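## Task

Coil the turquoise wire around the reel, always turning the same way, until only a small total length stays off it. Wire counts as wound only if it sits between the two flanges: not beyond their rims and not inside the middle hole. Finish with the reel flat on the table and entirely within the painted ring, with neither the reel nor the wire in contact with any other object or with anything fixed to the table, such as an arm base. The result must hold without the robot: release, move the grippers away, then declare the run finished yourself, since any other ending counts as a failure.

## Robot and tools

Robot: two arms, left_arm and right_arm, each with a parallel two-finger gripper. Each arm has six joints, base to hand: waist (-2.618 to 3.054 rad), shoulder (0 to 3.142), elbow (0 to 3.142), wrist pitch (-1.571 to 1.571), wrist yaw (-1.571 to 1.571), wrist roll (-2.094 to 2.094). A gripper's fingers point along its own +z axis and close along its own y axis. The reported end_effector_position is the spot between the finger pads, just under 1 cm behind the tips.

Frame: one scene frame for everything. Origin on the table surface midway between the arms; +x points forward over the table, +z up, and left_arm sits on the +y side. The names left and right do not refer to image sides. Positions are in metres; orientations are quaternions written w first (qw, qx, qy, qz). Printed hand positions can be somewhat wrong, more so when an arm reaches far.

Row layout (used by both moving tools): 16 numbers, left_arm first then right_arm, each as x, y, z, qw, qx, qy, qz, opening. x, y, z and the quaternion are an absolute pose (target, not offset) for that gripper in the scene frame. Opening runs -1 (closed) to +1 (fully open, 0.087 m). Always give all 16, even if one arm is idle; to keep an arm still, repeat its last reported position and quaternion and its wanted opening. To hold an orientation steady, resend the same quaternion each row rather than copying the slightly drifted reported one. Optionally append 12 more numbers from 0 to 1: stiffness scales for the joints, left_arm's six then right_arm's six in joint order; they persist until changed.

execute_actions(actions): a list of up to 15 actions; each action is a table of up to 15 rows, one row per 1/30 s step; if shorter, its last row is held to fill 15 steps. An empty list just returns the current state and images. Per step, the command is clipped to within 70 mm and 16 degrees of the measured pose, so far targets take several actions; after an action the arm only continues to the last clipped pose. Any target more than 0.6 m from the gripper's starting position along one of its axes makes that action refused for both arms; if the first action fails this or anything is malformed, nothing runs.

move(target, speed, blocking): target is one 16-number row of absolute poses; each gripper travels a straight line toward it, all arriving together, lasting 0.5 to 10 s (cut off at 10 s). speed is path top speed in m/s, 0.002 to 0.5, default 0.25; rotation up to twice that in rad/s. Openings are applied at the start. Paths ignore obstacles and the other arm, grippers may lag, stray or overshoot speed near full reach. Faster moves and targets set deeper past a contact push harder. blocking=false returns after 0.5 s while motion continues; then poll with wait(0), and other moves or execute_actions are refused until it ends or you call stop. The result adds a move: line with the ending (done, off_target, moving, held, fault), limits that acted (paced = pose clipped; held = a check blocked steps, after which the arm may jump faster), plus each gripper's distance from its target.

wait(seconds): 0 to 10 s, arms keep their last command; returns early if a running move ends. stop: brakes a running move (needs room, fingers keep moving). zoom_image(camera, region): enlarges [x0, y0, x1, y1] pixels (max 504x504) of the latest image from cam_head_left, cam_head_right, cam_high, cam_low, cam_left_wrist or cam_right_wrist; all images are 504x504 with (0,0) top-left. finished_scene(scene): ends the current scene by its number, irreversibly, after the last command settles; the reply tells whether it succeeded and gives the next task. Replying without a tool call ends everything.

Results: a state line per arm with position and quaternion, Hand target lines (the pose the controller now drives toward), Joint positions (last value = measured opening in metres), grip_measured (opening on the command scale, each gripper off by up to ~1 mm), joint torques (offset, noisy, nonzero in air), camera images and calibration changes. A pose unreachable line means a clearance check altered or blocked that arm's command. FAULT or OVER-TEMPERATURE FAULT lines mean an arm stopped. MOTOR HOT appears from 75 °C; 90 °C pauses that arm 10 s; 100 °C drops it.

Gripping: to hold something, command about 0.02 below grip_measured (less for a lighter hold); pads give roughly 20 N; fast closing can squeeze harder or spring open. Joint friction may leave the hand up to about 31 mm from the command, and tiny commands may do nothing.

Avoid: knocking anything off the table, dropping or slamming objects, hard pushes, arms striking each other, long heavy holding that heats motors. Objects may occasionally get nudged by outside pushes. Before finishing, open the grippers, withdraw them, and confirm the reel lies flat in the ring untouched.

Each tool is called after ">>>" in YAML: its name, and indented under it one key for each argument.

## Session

>>> execute_actions:
  actions: []

Scene clock: 0.00 s.
left_arm: end_effector_position=(+0.1388, -0.0045, +0.2633) grip_measured=+0.989 end_effector_quat_wxyz=(+0.359, +0.794, +0.418, -0.257) | right_arm: end_effector_position=(+0.0119, -0.6941, +0.2318) grip_measured=+0.995 end_effector_quat_wxyz=(+0.041, -0.319, +0.791, -0.520)
Joint positions: left_arm=[-0.897  1.396  1.487 -0.937  0.617  1.046  0.087] | right_arm=[-1.581  0.989  0.757 -0.27  -0.327 -2.051  0.087]
Joint velocities: left_arm=[ 0.002 -0.007  0.002 -0.022  0.007  0.037 -0.001] | right_arm=[ 0.007 -0.012  0.002  0.007 -0.037 -0.007 -0.   ]
Joint torques (N m, as the arm reports them, + toward a larger angle): no reading
Motor temperatures (°C, as the motors report them): left_arm=[31 45 35 33 30 31] | right_arm=[30 35 38 37 31 31]
Hand target (left_arm): +0.139, -0.005, +0.263; +0.359, +0.794, +0.418, -0.257
Hand target (right_arm): +0.012, -0.694, +0.232; +0.041, -0.319, +0.791, -0.520
Joint stiffness scale: left_arm=[1. 1. 1. 1. 1. 1.] | right_arm=[1. 1. 1. 1. 1. 1.]
camera_calibration (this result's frames):
cam_left_wrist: T_world_to_cam=[[-0.864497, 0.368346, -0.342003, 0.213301], [0.400907, 0.915716, -0.0271421, -0.0191083], [0.30318, -0.160576, -0.939307, 0.345751], [0, 0, 0, 1]] pos_world=[0.0872341, -0.00555159, 0.397197]
cam_right_wrist: T_world_to_cam=[[0.451495, -0.267548, 0.851217, -0.389291], [-0.817633, 0.257904, 0.514745, 0.0881075], [-0.357251, -0.928388, -0.102314, -0.473247], [0, 0, 0, 1]] pos_world=[0.078735, -0.566234, 0.237599]

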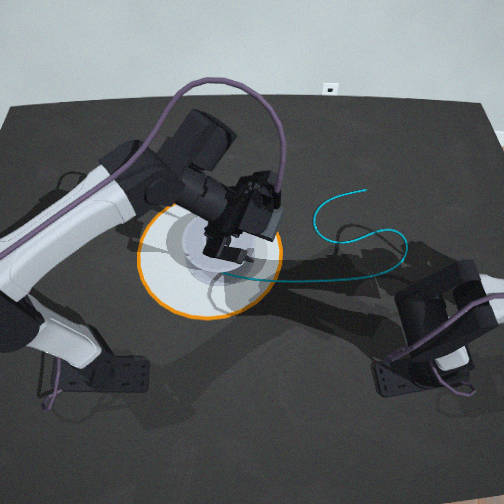

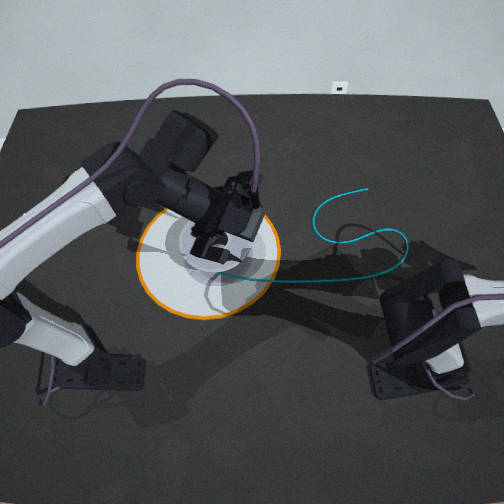

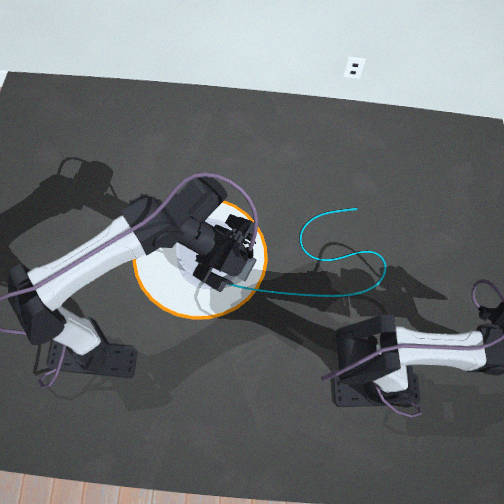

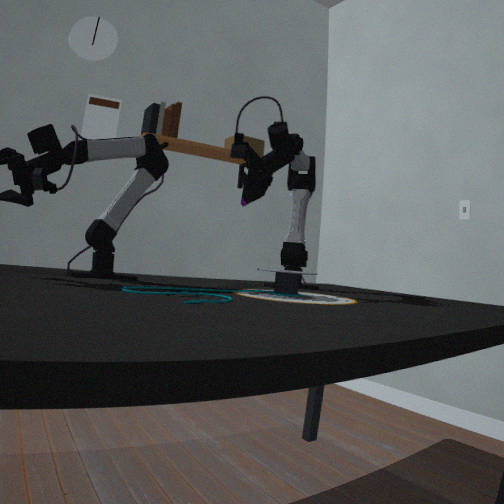

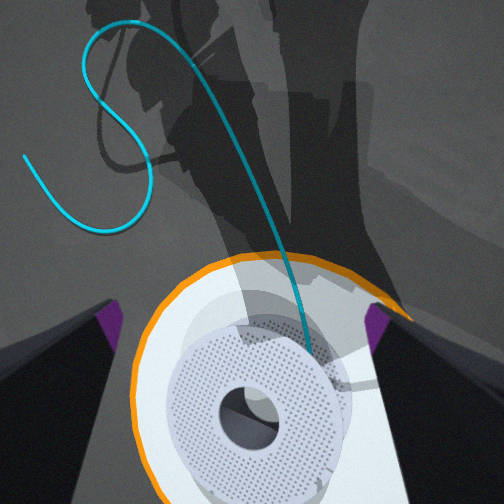

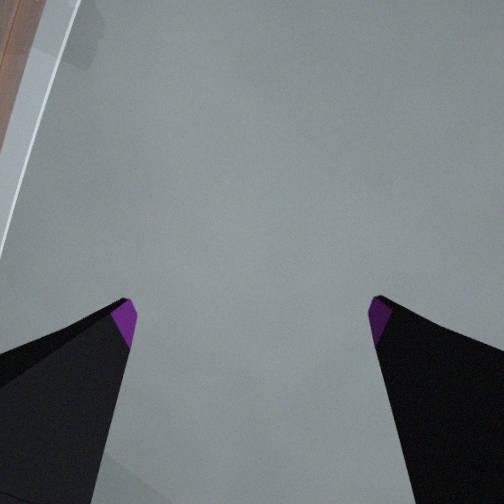

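>>> move:
  target: [0.245,0.08,0.13,0,0.66,-0.751,0,-1,0.12,-0.45,0.2,0,0,-1,0,-1]
  speed: 0.4

Scene clock: 10.30 s.
left_arm: end_effector_position=(+0.2462, +0.0810, +0.1323) grip_measured=-1.000 end_effector_quat_wxyz=(-0.359, +0.890, -0.128, +0.249) | right_arm: end_effector_position=(+0.1227, -0.4514, +0.1924) grip_measured=-1.000 end_effector_quat_wxyz=(+0.034, +0.012, +0.999, -0.011)
Joint positions: left_arm=[-1.151  2.034  1.567 -1.556 -0.812  2.088  0.   ] | right_arm=[-0.609  1.401  1.443 -1.543 -0.012 -0.482  0.   ]
Joint velocities: left_arm=[ 0.012  0.002  0.022  0.051 -0.095  0.037  0.   ] | right_arm=[-0.007 -0.017  0.007  0.051 -0.051 -0.051  0.   ]
Joint torques (N m, as the arm reports them, + toward a larger angle): left_arm=[-0.86 -7.86  4.63 -0.71 -0.38  0.19] | right_arm=[ 0.38 -3.11  7.01  0.4  -0.08  0.08]
Motor temperatures (°C, as the motors report them): left_arm=[31 46 36 33 30 31] | right_arm=[30 35 40 38 31 31]
Hand target (left_arm): +0.244, +0.081, +0.127; -0.375, +0.883, -0.143, +0.244
Hand target (right_arm): +0.127, -0.449, +0.192; +0.029, +0.010, +1.000, -0.003
Off the commanded pose (left_arm): 0.003 m, 94 deg; orientation clipped at the last step of the last action.
Off the commanded pose (right_arm): 0.008 m, 4 deg.
Joint stiffness scale: left_arm=[1. 1. 1. 1. 1. 1.] | right_arm=[1. 1. 1. 1. 1. 1.]
joint sent to its limit (left arm) — the command would take joint 4 (wrist pitch) past its lower limit and joint 6 (wrist roll) past its upper limit, so those joints were sent only as far as their limits.
joint sent to its limit (right arm) — the command would take joint 4 (wrist pitch) past its lower limit, so that joint was sent only as far as its limit.
move: off_target (left_arm, right_arm); limits=paced
camera_calibration (this result's frames):
cam_left_wrist: T_world_to_cam=[[0.029845, 0.729143, 0.683711, -0.155225], [0.165931, -0.678139, 0.715957, -0.0554429], [0.985686, 0.0920807, -0.141226, -0.0902099], [0, 0, 0, 1]] pos_world=[0.102751, 0.0838897, 0.133084]
cam_right_wrist: T_world_to_cam=[[-0.0402779, -0.999051, 0.0165989, -0.450118], [-0.694878, 0.0399445, 0.718018, -0.0161133], [-0.717999, 0.017386, -0.695827, 0.373038], [0, 0, 0, 1]] pos_world=[0.238514, -0.455533, 0.278611]

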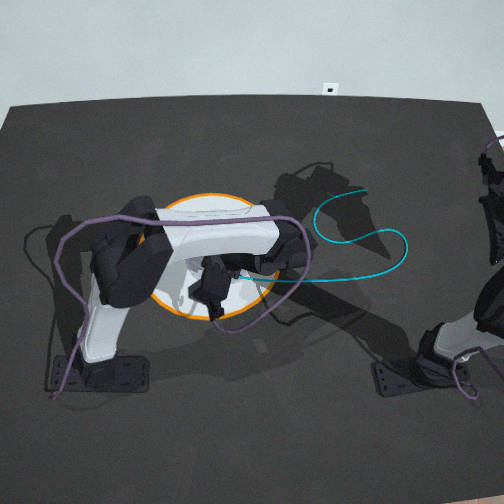

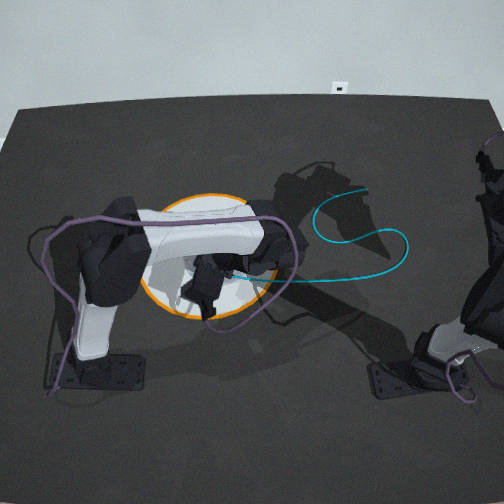

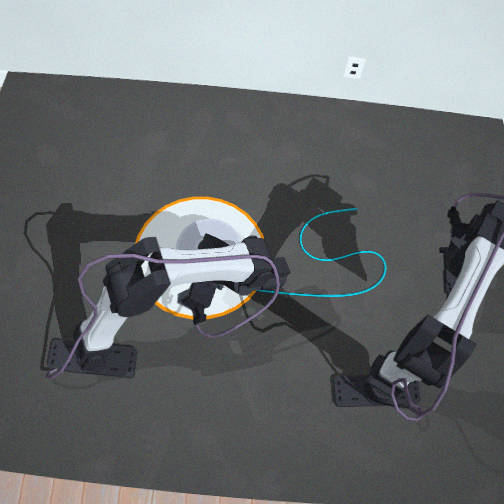

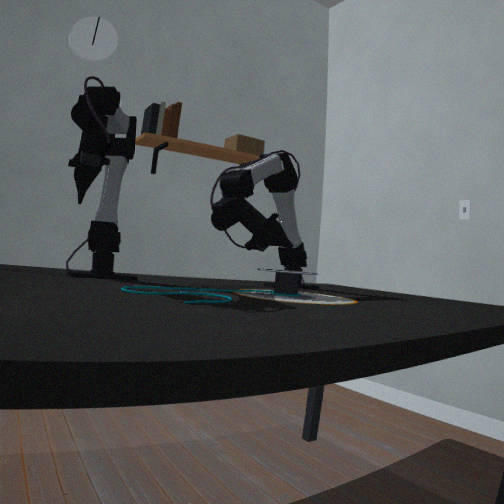

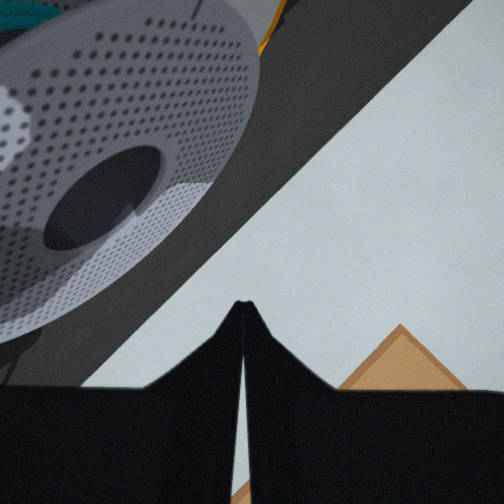

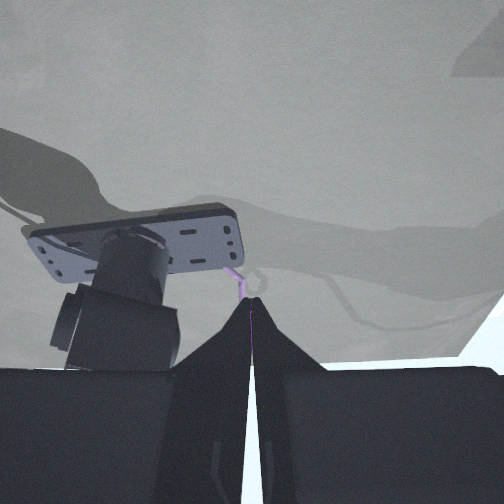

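The wrist turned the wrong way; stepping it round through intermediate poses.

>>> execute_actions:
  actions:
    - [[0.245,0.08,0.13,0,-0.971,-0.239,0,-1,0.12,-0.45,0.18,0,0,-1,0,-1]]
    - [[0.245,0.08,0.13,0,-0.83,-0.558,0,-1,0.12,-0.45,0.18,0,0,-1,0,-1]]
    - [[0.245,0.08,0.13,0,-0.589,-0.808,0,-1,0.12,-0.45,0.18,0,0,-1,0,-1]]
    - [[0.245,0.08,0.12,0,-0.275,-0.962,0,-1,0.12,-0.45,0.18,0,0,-1,0,-1]]
    - [[0.245,0.08,0.11,0,0.071,-0.997,0,-1,0.12,-0.45,0.18,0,0,-1,0,-1]]
    - [[0.245,0.08,0.1,0,0.408,-0.913,0,-1,0.12,-0.45,0.18,0,0,-1,0,-1]]
    - [[0.245,0.08,0.09,0,0.66,-0.751,0,-1,0.12,-0.45,0.18,0,0,-1,0,-1]]
    - [[0.245,0.08,0.09,0,0.66,-0.751,0,-1,0.12,-0.45,0.18,0,0,-1,0,-1]]

Scene clock: 23.00 s.
left_arm: end_effector_position=(+0.2485, +0.0795, +0.0891) grip_measured=-1.000 end_effector_quat_wxyz=(-0.006, -0.659, +0.752, +0.003) | right_arm: end_effector_position=(+0.1236, -0.4528, +0.1891) grip_measured=-1.000 end_effector_quat_wxyz=(+0.025, +0.011, +1.000, -0.009)
Joint positions: left_arm=[-0.609  1.861  1.51  -1.229  0.01  -2.039  0.   ] | right_arm=[-0.609  1.419  1.443 -1.543 -0.008 -0.485  0.   ]
Joint velocities: left_arm=[ 0.012 -0.002 -0.007 -0.022  0.037 -0.125  0.   ] | right_arm=[-0.007 -0.007 -0.007 -0.007  0.007  0.051  0.   ]
Joint torques (N m, as the arm reports them, + toward a larger angle): left_arm=[ -0.73 -10.31   4.26   0.36  -0.13   0.04] | right_arm=[ 0.86 -3.65  3.8   0.41  0.06 -0.14]
Motor temperatures (°C, as the motors report them): left_arm=[31 48 37 33 30 31] | right_arm=[30 35 41 37 31 31]
Hand target (left_arm): +0.245, +0.080, +0.090; -0.000, -0.660, +0.751, -0.000
Hand target (right_arm): +0.120, -0.450, +0.180; -0.000, +0.000, +1.000, -0.000
Off the commanded pose (left_arm): 0.004 m, 1 deg.
Off the commanded pose (right_arm): 0.010 m, 3 deg.
Joint stiffness scale: left_arm=[1. 1. 1. 1. 1. 1.] | right_arm=[1. 1. 1. 1. 1. 1.]
camera_calibration (this result's frames):
cam_left_wrist: T_world_to_cam=[[0.994629, -0.100105, -0.0263169, -0.235295], [-0.0468747, -0.662321, 0.747752, 0.022891], [-0.0922837, -0.742502, -0.663456, 0.282287], [0, 0, 0, 1]] pos_world=[0.261155, 0.201206, 0.163976]
cam_right_wrist: T_world_to_cam=[[-0.0376033, -0.999222, 0.0118999, -0.450957], [-0.681369, 0.0343489, 0.731134, -0.0198325], [-0.730974, 0.0193848, -0.68213, 0.371295], [0, 0, 0, 1]] pos_world=[0.240936, -0.457123, 0.273138]

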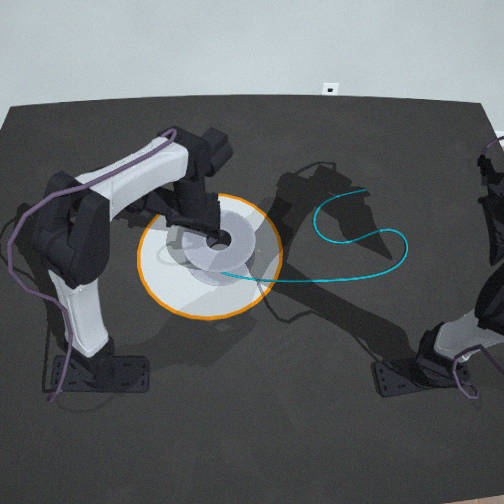

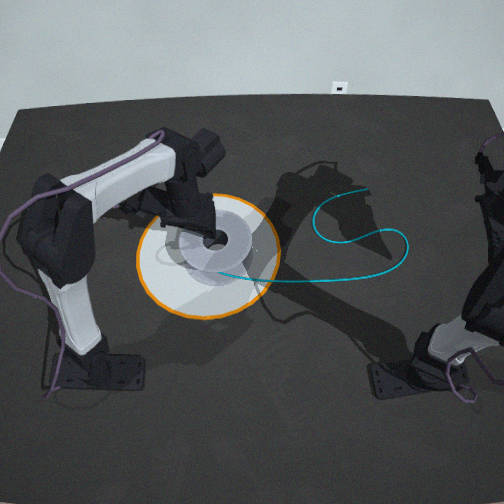

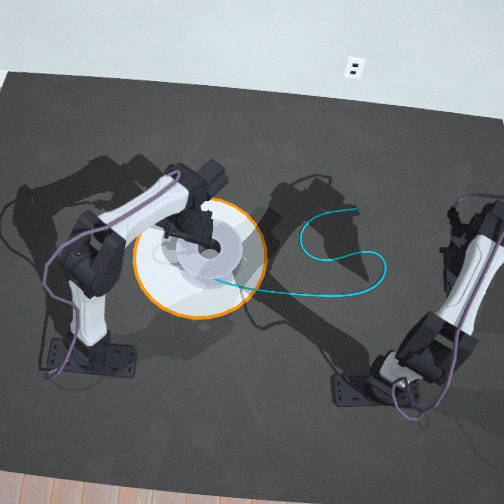

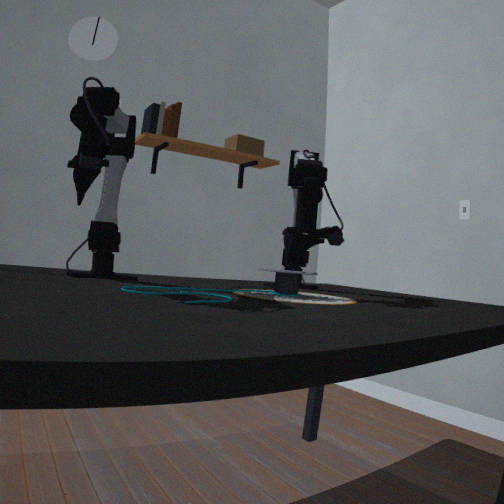

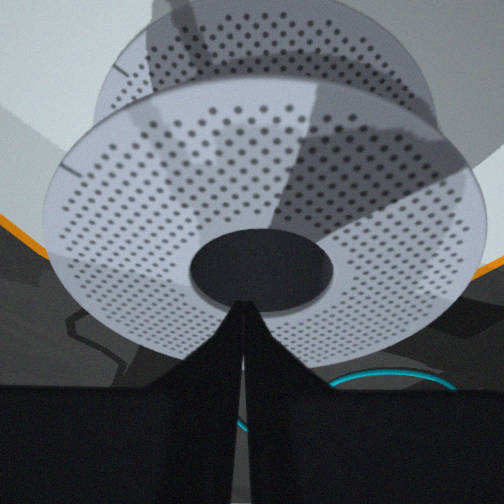

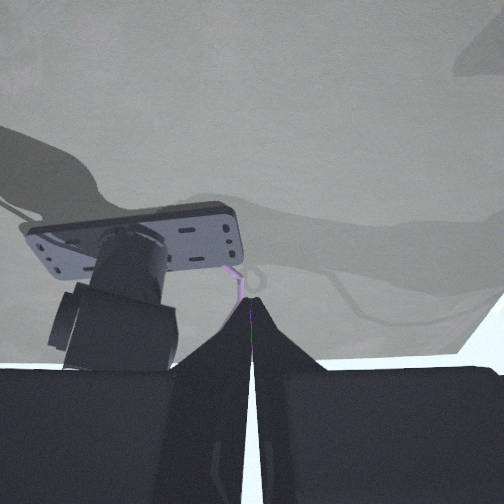

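>>> execute_actions:
  actions:
    - [[0.25,0.078,0.06,0,0.66,-0.751,0,-1,0.12,-0.45,0.18,0,0,-1,0,-1]]
    - [[0.25,0.078,0.04,0,0.66,-0.751,0,-1,0.12,-0.45,0.18,0,0,-1,0,-1]]
    - [[0.25,0.078,0.04,0,0.66,-0.751,0,0.3,0.12,-0.45,0.18,0,0,-1,0,-1]]

>>> move:
  target: [0.235,0.02,0.045,0,-0.37,-0.929,0,0.3,0.12,-0.45,0.18,0,0,-1,0,-1]
  speed: 0.4

>>> move:
  target: [0.22,-0.04,0.045,0,-0.99,-0.141,0,0.3,0.12,-0.45,0.18,0,0,-1,0,-1]
  speed: 0.4

Scene clock: 32.33 s.
left_arm: end_effector_position=(+0.2550, +0.0732, +0.0544) grip_measured=-0.186 end_effector_quat_wxyz=(-0.003, -0.661, +0.750, -0.020) | right_arm: end_effector_position=(+0.1236, -0.4528, +0.1891) grip_measured=-1.000 end_effector_quat_wxyz=(+0.025, +0.011, +1.000, -0.009)
Joint positions: left_arm=[-0.611  1.876  1.384 -1.042  0.016 -2.045  0.036] | right_arm=[-0.609  1.419  1.443 -1.543 -0.008 -0.485  0.   ]
Joint velocities: left_arm=[ 0.022 -0.022 -0.012 -0.051 -0.037  0.081 -0.001] | right_arm=[ 0.012 -0.002 -0.007  0.022  0.022 -0.037  0.   ]
Joint torques (N m, as the arm reports them, + toward a larger angle): left_arm=[-0.35 -7.2   4.14  0.43 -0.2   0.08] | right_arm=[ 0.58 -3.62  3.78  0.38  0.09 -0.09]
Motor temperatures (°C, as the motors report them): left_arm=[31 50 37 33 30 31] | right_arm=[30 35 41 37 31 31]
Hand target (left_arm): +0.250, +0.078, +0.040; -0.000, -0.660, +0.751, +0.000
Hand target (right_arm): +0.120, -0.450, +0.180; -0.000, +0.000, +1.000, -0.000
Off the commanded pose (left_arm): 0.016 m, 2 deg.
Off the commanded pose (right_arm): 0.010 m, 3 deg.
Joint stiffness scale: left_arm=[1. 1. 1. 1. 1. 1.] | right_arm=[1. 1. 1. 1. 1. 1.]
camera_calibration (this result's frames):
cam_left_wrist: T_world_to_cam=[[0.99537, -0.0954715, 0.0111231, -0.245799], [-0.0699106, -0.639697, 0.765441, 0.0482637], [-0.0659624, -0.762675, -0.64341, 0.248919], [0, 0, 0, 1]] pos_world=[0.264454, 0.197251, 0.125948]
cam_right_wrist: T_world_to_cam=[[-0.0376033, -0.999222, 0.0118999, -0.450957], [-0.681369, 0.0343489, 0.731134, -0.0198325], [-0.730974, 0.0193848, -0.68213, 0.371295], [0, 0, 0, 1]] pos_world=[0.240936, -0.457123, 0.273138]

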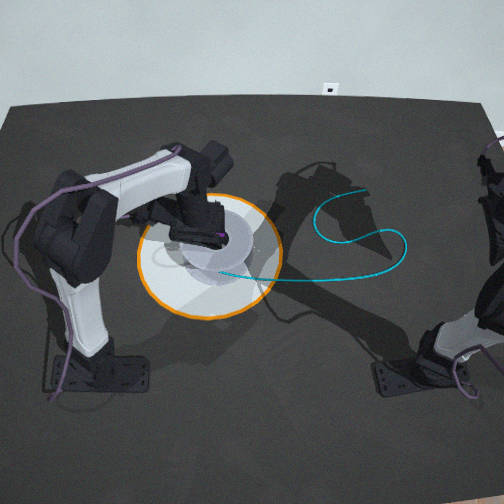

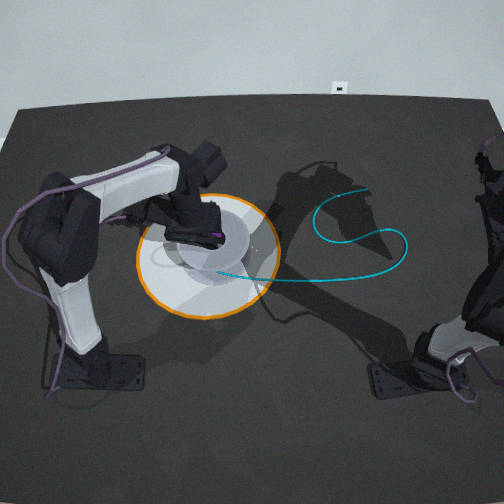

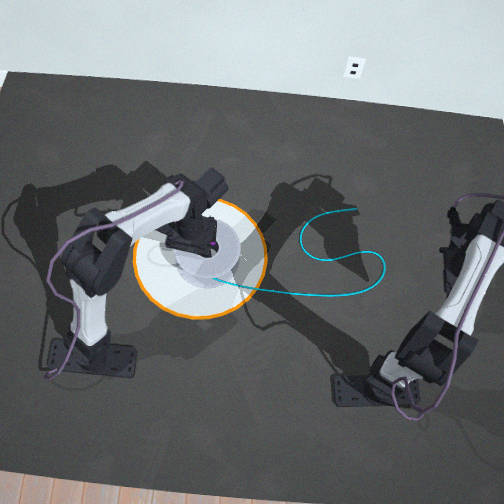

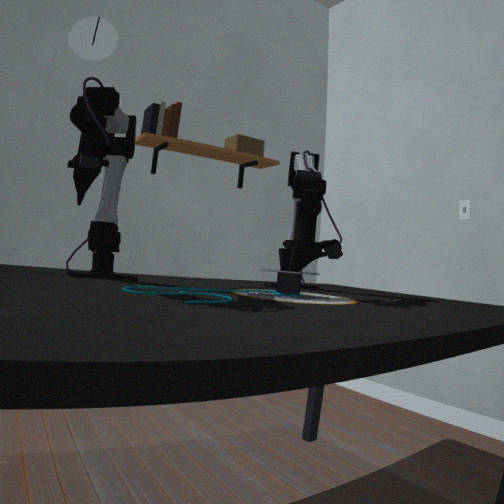

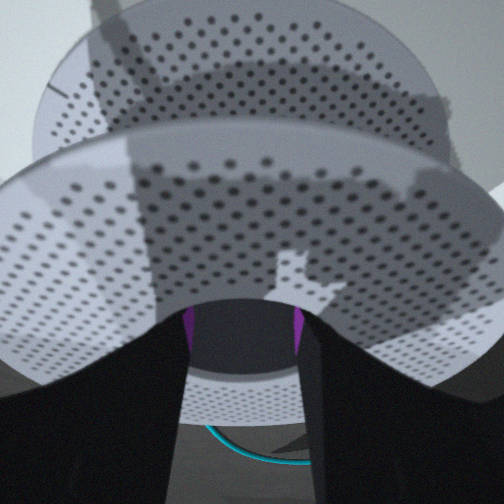

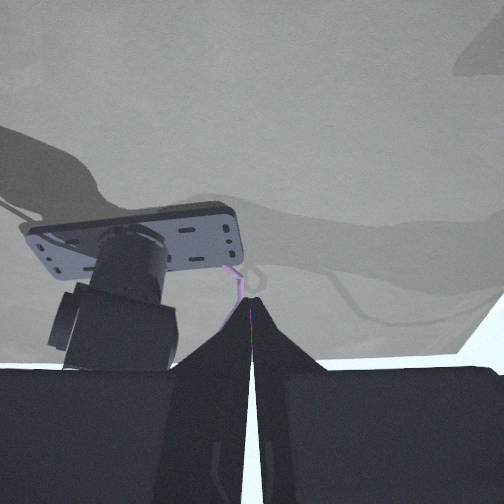

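Scene clock: 35.70 s.
left_arm: end_effector_position=(+0.2315, +0.0229, +0.0544) grip_measured=-0.186 end_effector_quat_wxyz=(+0.001, +0.356, +0.934, -0.010) | right_arm: end_effector_position=(+0.1236, -0.4528, +0.1891) grip_measured=-1.000 end_effector_quat_wxyz=(+0.025, +0.011, +1.000, -0.009)
Joint positions: left_arm=[-0.836  2.22   1.902 -1.242  0.016 -0.099  0.036] | right_arm=[-0.609  1.419  1.443 -1.543 -0.008 -0.485  0.   ]
Joint velocities: left_arm=[-0.042  0.002  0.012  0.007 -0.022  0.007 -0.   ] | right_arm=[ 0.012 -0.007  0.002  0.022  0.051 -0.037  0.   ]
Joint torques (N m, as the arm reports them, + toward a larger angle): left_arm=[-0.74 -9.12  7.01  0.52 -0.13  0.23] | right_arm=[ 0.61 -3.63  3.92  0.4   0.11 -0.12]
Motor temperatures (°C, as the motors report them): left_arm=[31 51 37 33 30 31] | right_arm=[30 35 41 37 31 31]
Hand target (left_arm): +0.234, +0.020, +0.044; -0.000, +0.370, +0.929, -0.001
Hand target (right_arm): +0.120, -0.450, +0.180; -0.000, +0.000, +1.000, -0.000
Off the commanded pose (left_arm): 0.010 m, 2 deg.
Off the commanded pose (right_arm): 0.010 m, 3 deg.
Joint stiffness scale: left_arm=[1. 1. 1. 1. 1. 1.] | right_arm=[1. 1. 1. 1. 1. 1.]
move: off_target (right_arm)
camera_calibration (this result's frames):
cam_left_wrist: T_world_to_cam=[[-0.641962, -0.766726, 0.00410148, 0.167547], [-0.514471, 0.434709, 0.739154, 0.0941908], [-0.568511, 0.472398, -0.673524, 0.29866], [0, 0, 0, 1]] pos_world=[0.325809, -0.0535691, 0.130846]
cam_right_wrist: T_world_to_cam=[[-0.0376033, -0.999222, 0.0118999, -0.450957], [-0.681369, 0.0343489, 0.731134, -0.0198325], [-0.730974, 0.0193848, -0.68213, 0.371295], [0, 0, 0, 1]] pos_world=[0.240936, -0.457123, 0.273138]

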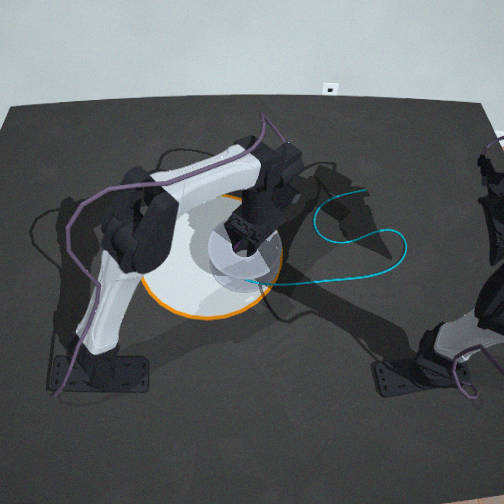

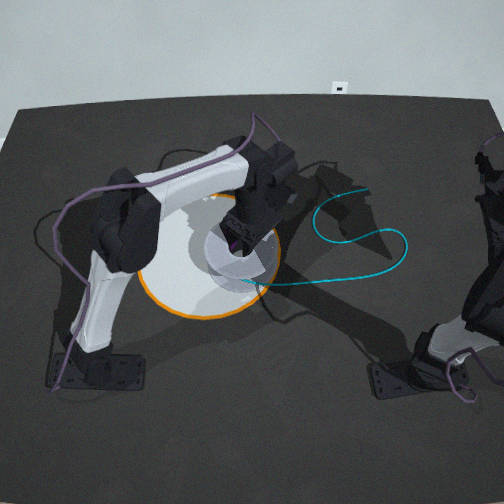

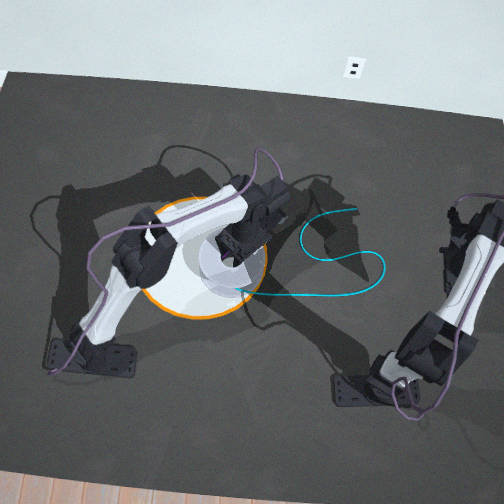

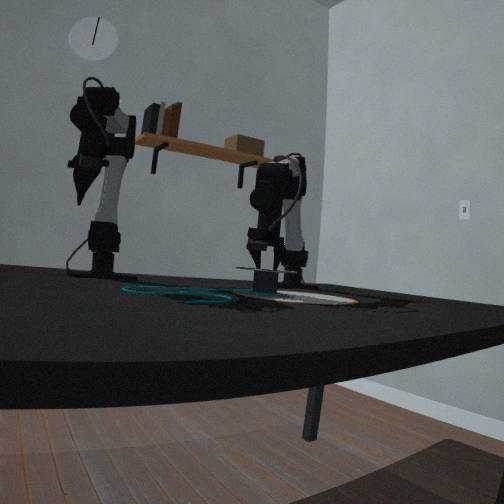

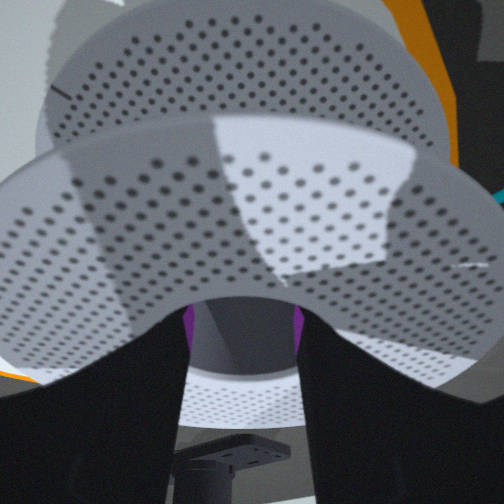

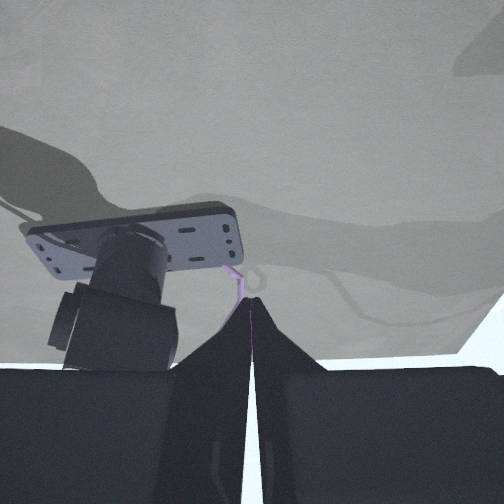

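Scene clock: 39.03 s.
left_arm: end_effector_position=(+0.2273, -0.0380, +0.0545) grip_measured=-0.187 end_effector_quat_wxyz=(+0.000, +0.988, +0.157, +0.007) | right_arm: end_effector_position=(+0.1236, -0.4528, +0.1891) grip_measured=-1.000 end_effector_quat_wxyz=(+0.025, +0.011, +1.000, -0.009)
Joint positions: left_arm=[-1.053  2.193  1.854 -1.227 -0.014  1.784  0.036] | right_arm=[-0.609  1.419  1.443 -1.543 -0.008 -0.485  0.   ]
Joint velocities: left_arm=[-0.002  0.002 -0.007  0.007  0.037  0.051 -0.001] | right_arm=[ 0.002 -0.002  0.002  0.007  0.007  0.081  0.   ]
Joint torques (N m, as the arm reports them, + toward a larger angle): left_arm=[ -0.84 -11.47   3.48   0.56   0.23   0.26] | right_arm=[ 0.68 -3.45  3.93  0.43  0.14 -0.17]
Motor temperatures (°C, as the motors report them): left_arm=[31 52 38 33 30 31] | right_arm=[30 35 41 37 31 31]
Hand target (left_arm): +0.220, -0.040, +0.045; -0.001, +0.990, +0.141, -0.001
Hand target (right_arm): +0.120, -0.450, +0.180; -0.000, +0.000, +1.000, -0.000
Off the commanded pose (left_arm): 0.012 m, 2 deg.
Off the commanded pose (right_arm): 0.010 m, 3 deg.
Joint stiffness scale: left_arm=[1. 1. 1. 1. 1. 1.] | right_arm=[1. 1. 1. 1. 1. 1.]
move: off_target (left_arm, right_arm)
camera_calibration (this result's frames):
cam_left_wrist: T_world_to_cam=[[-0.338645, 0.94077, -0.0164667, 0.1152], [0.613155, 0.233922, 0.754534, -0.146362], [0.713695, 0.245422, -0.656055, 0.0241348], [0, 0, 0, 1]] pos_world=[0.111529, -0.0800626, 0.128165]
cam_right_wrist: T_world_to_cam=[[-0.0376033, -0.999222, 0.0118999, -0.450957], [-0.681369, 0.0343489, 0.731134, -0.0198325], [-0.730974, 0.0193848, -0.68213, 0.371295], [0, 0, 0, 1]] pos_world=[0.240936, -0.457123, 0.273138]

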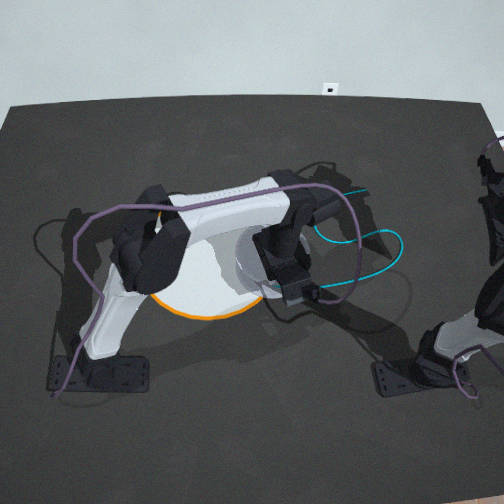

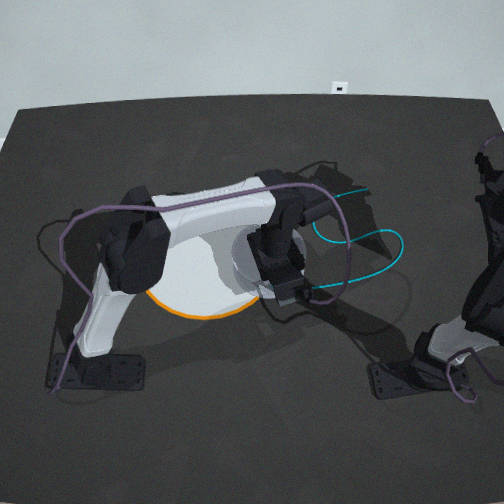

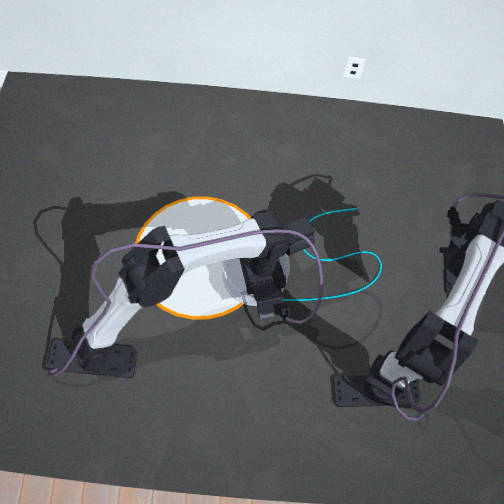

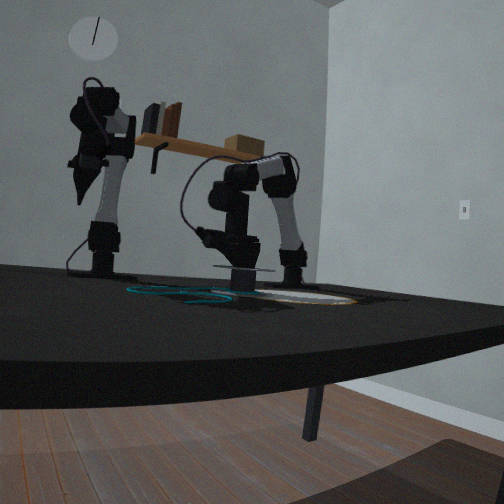

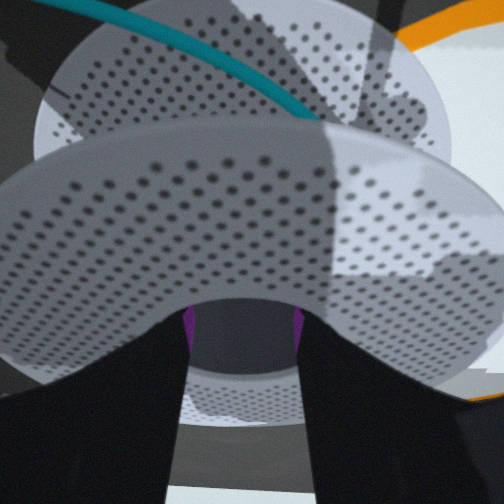

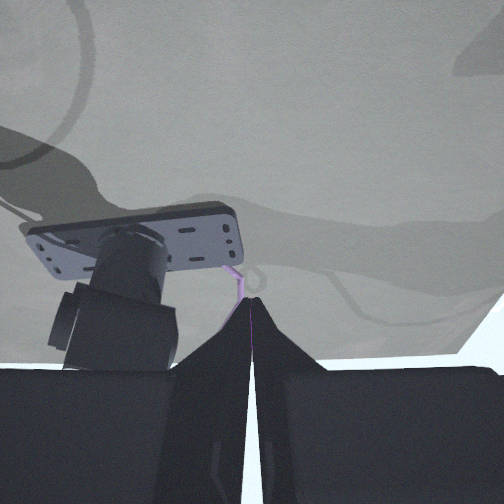

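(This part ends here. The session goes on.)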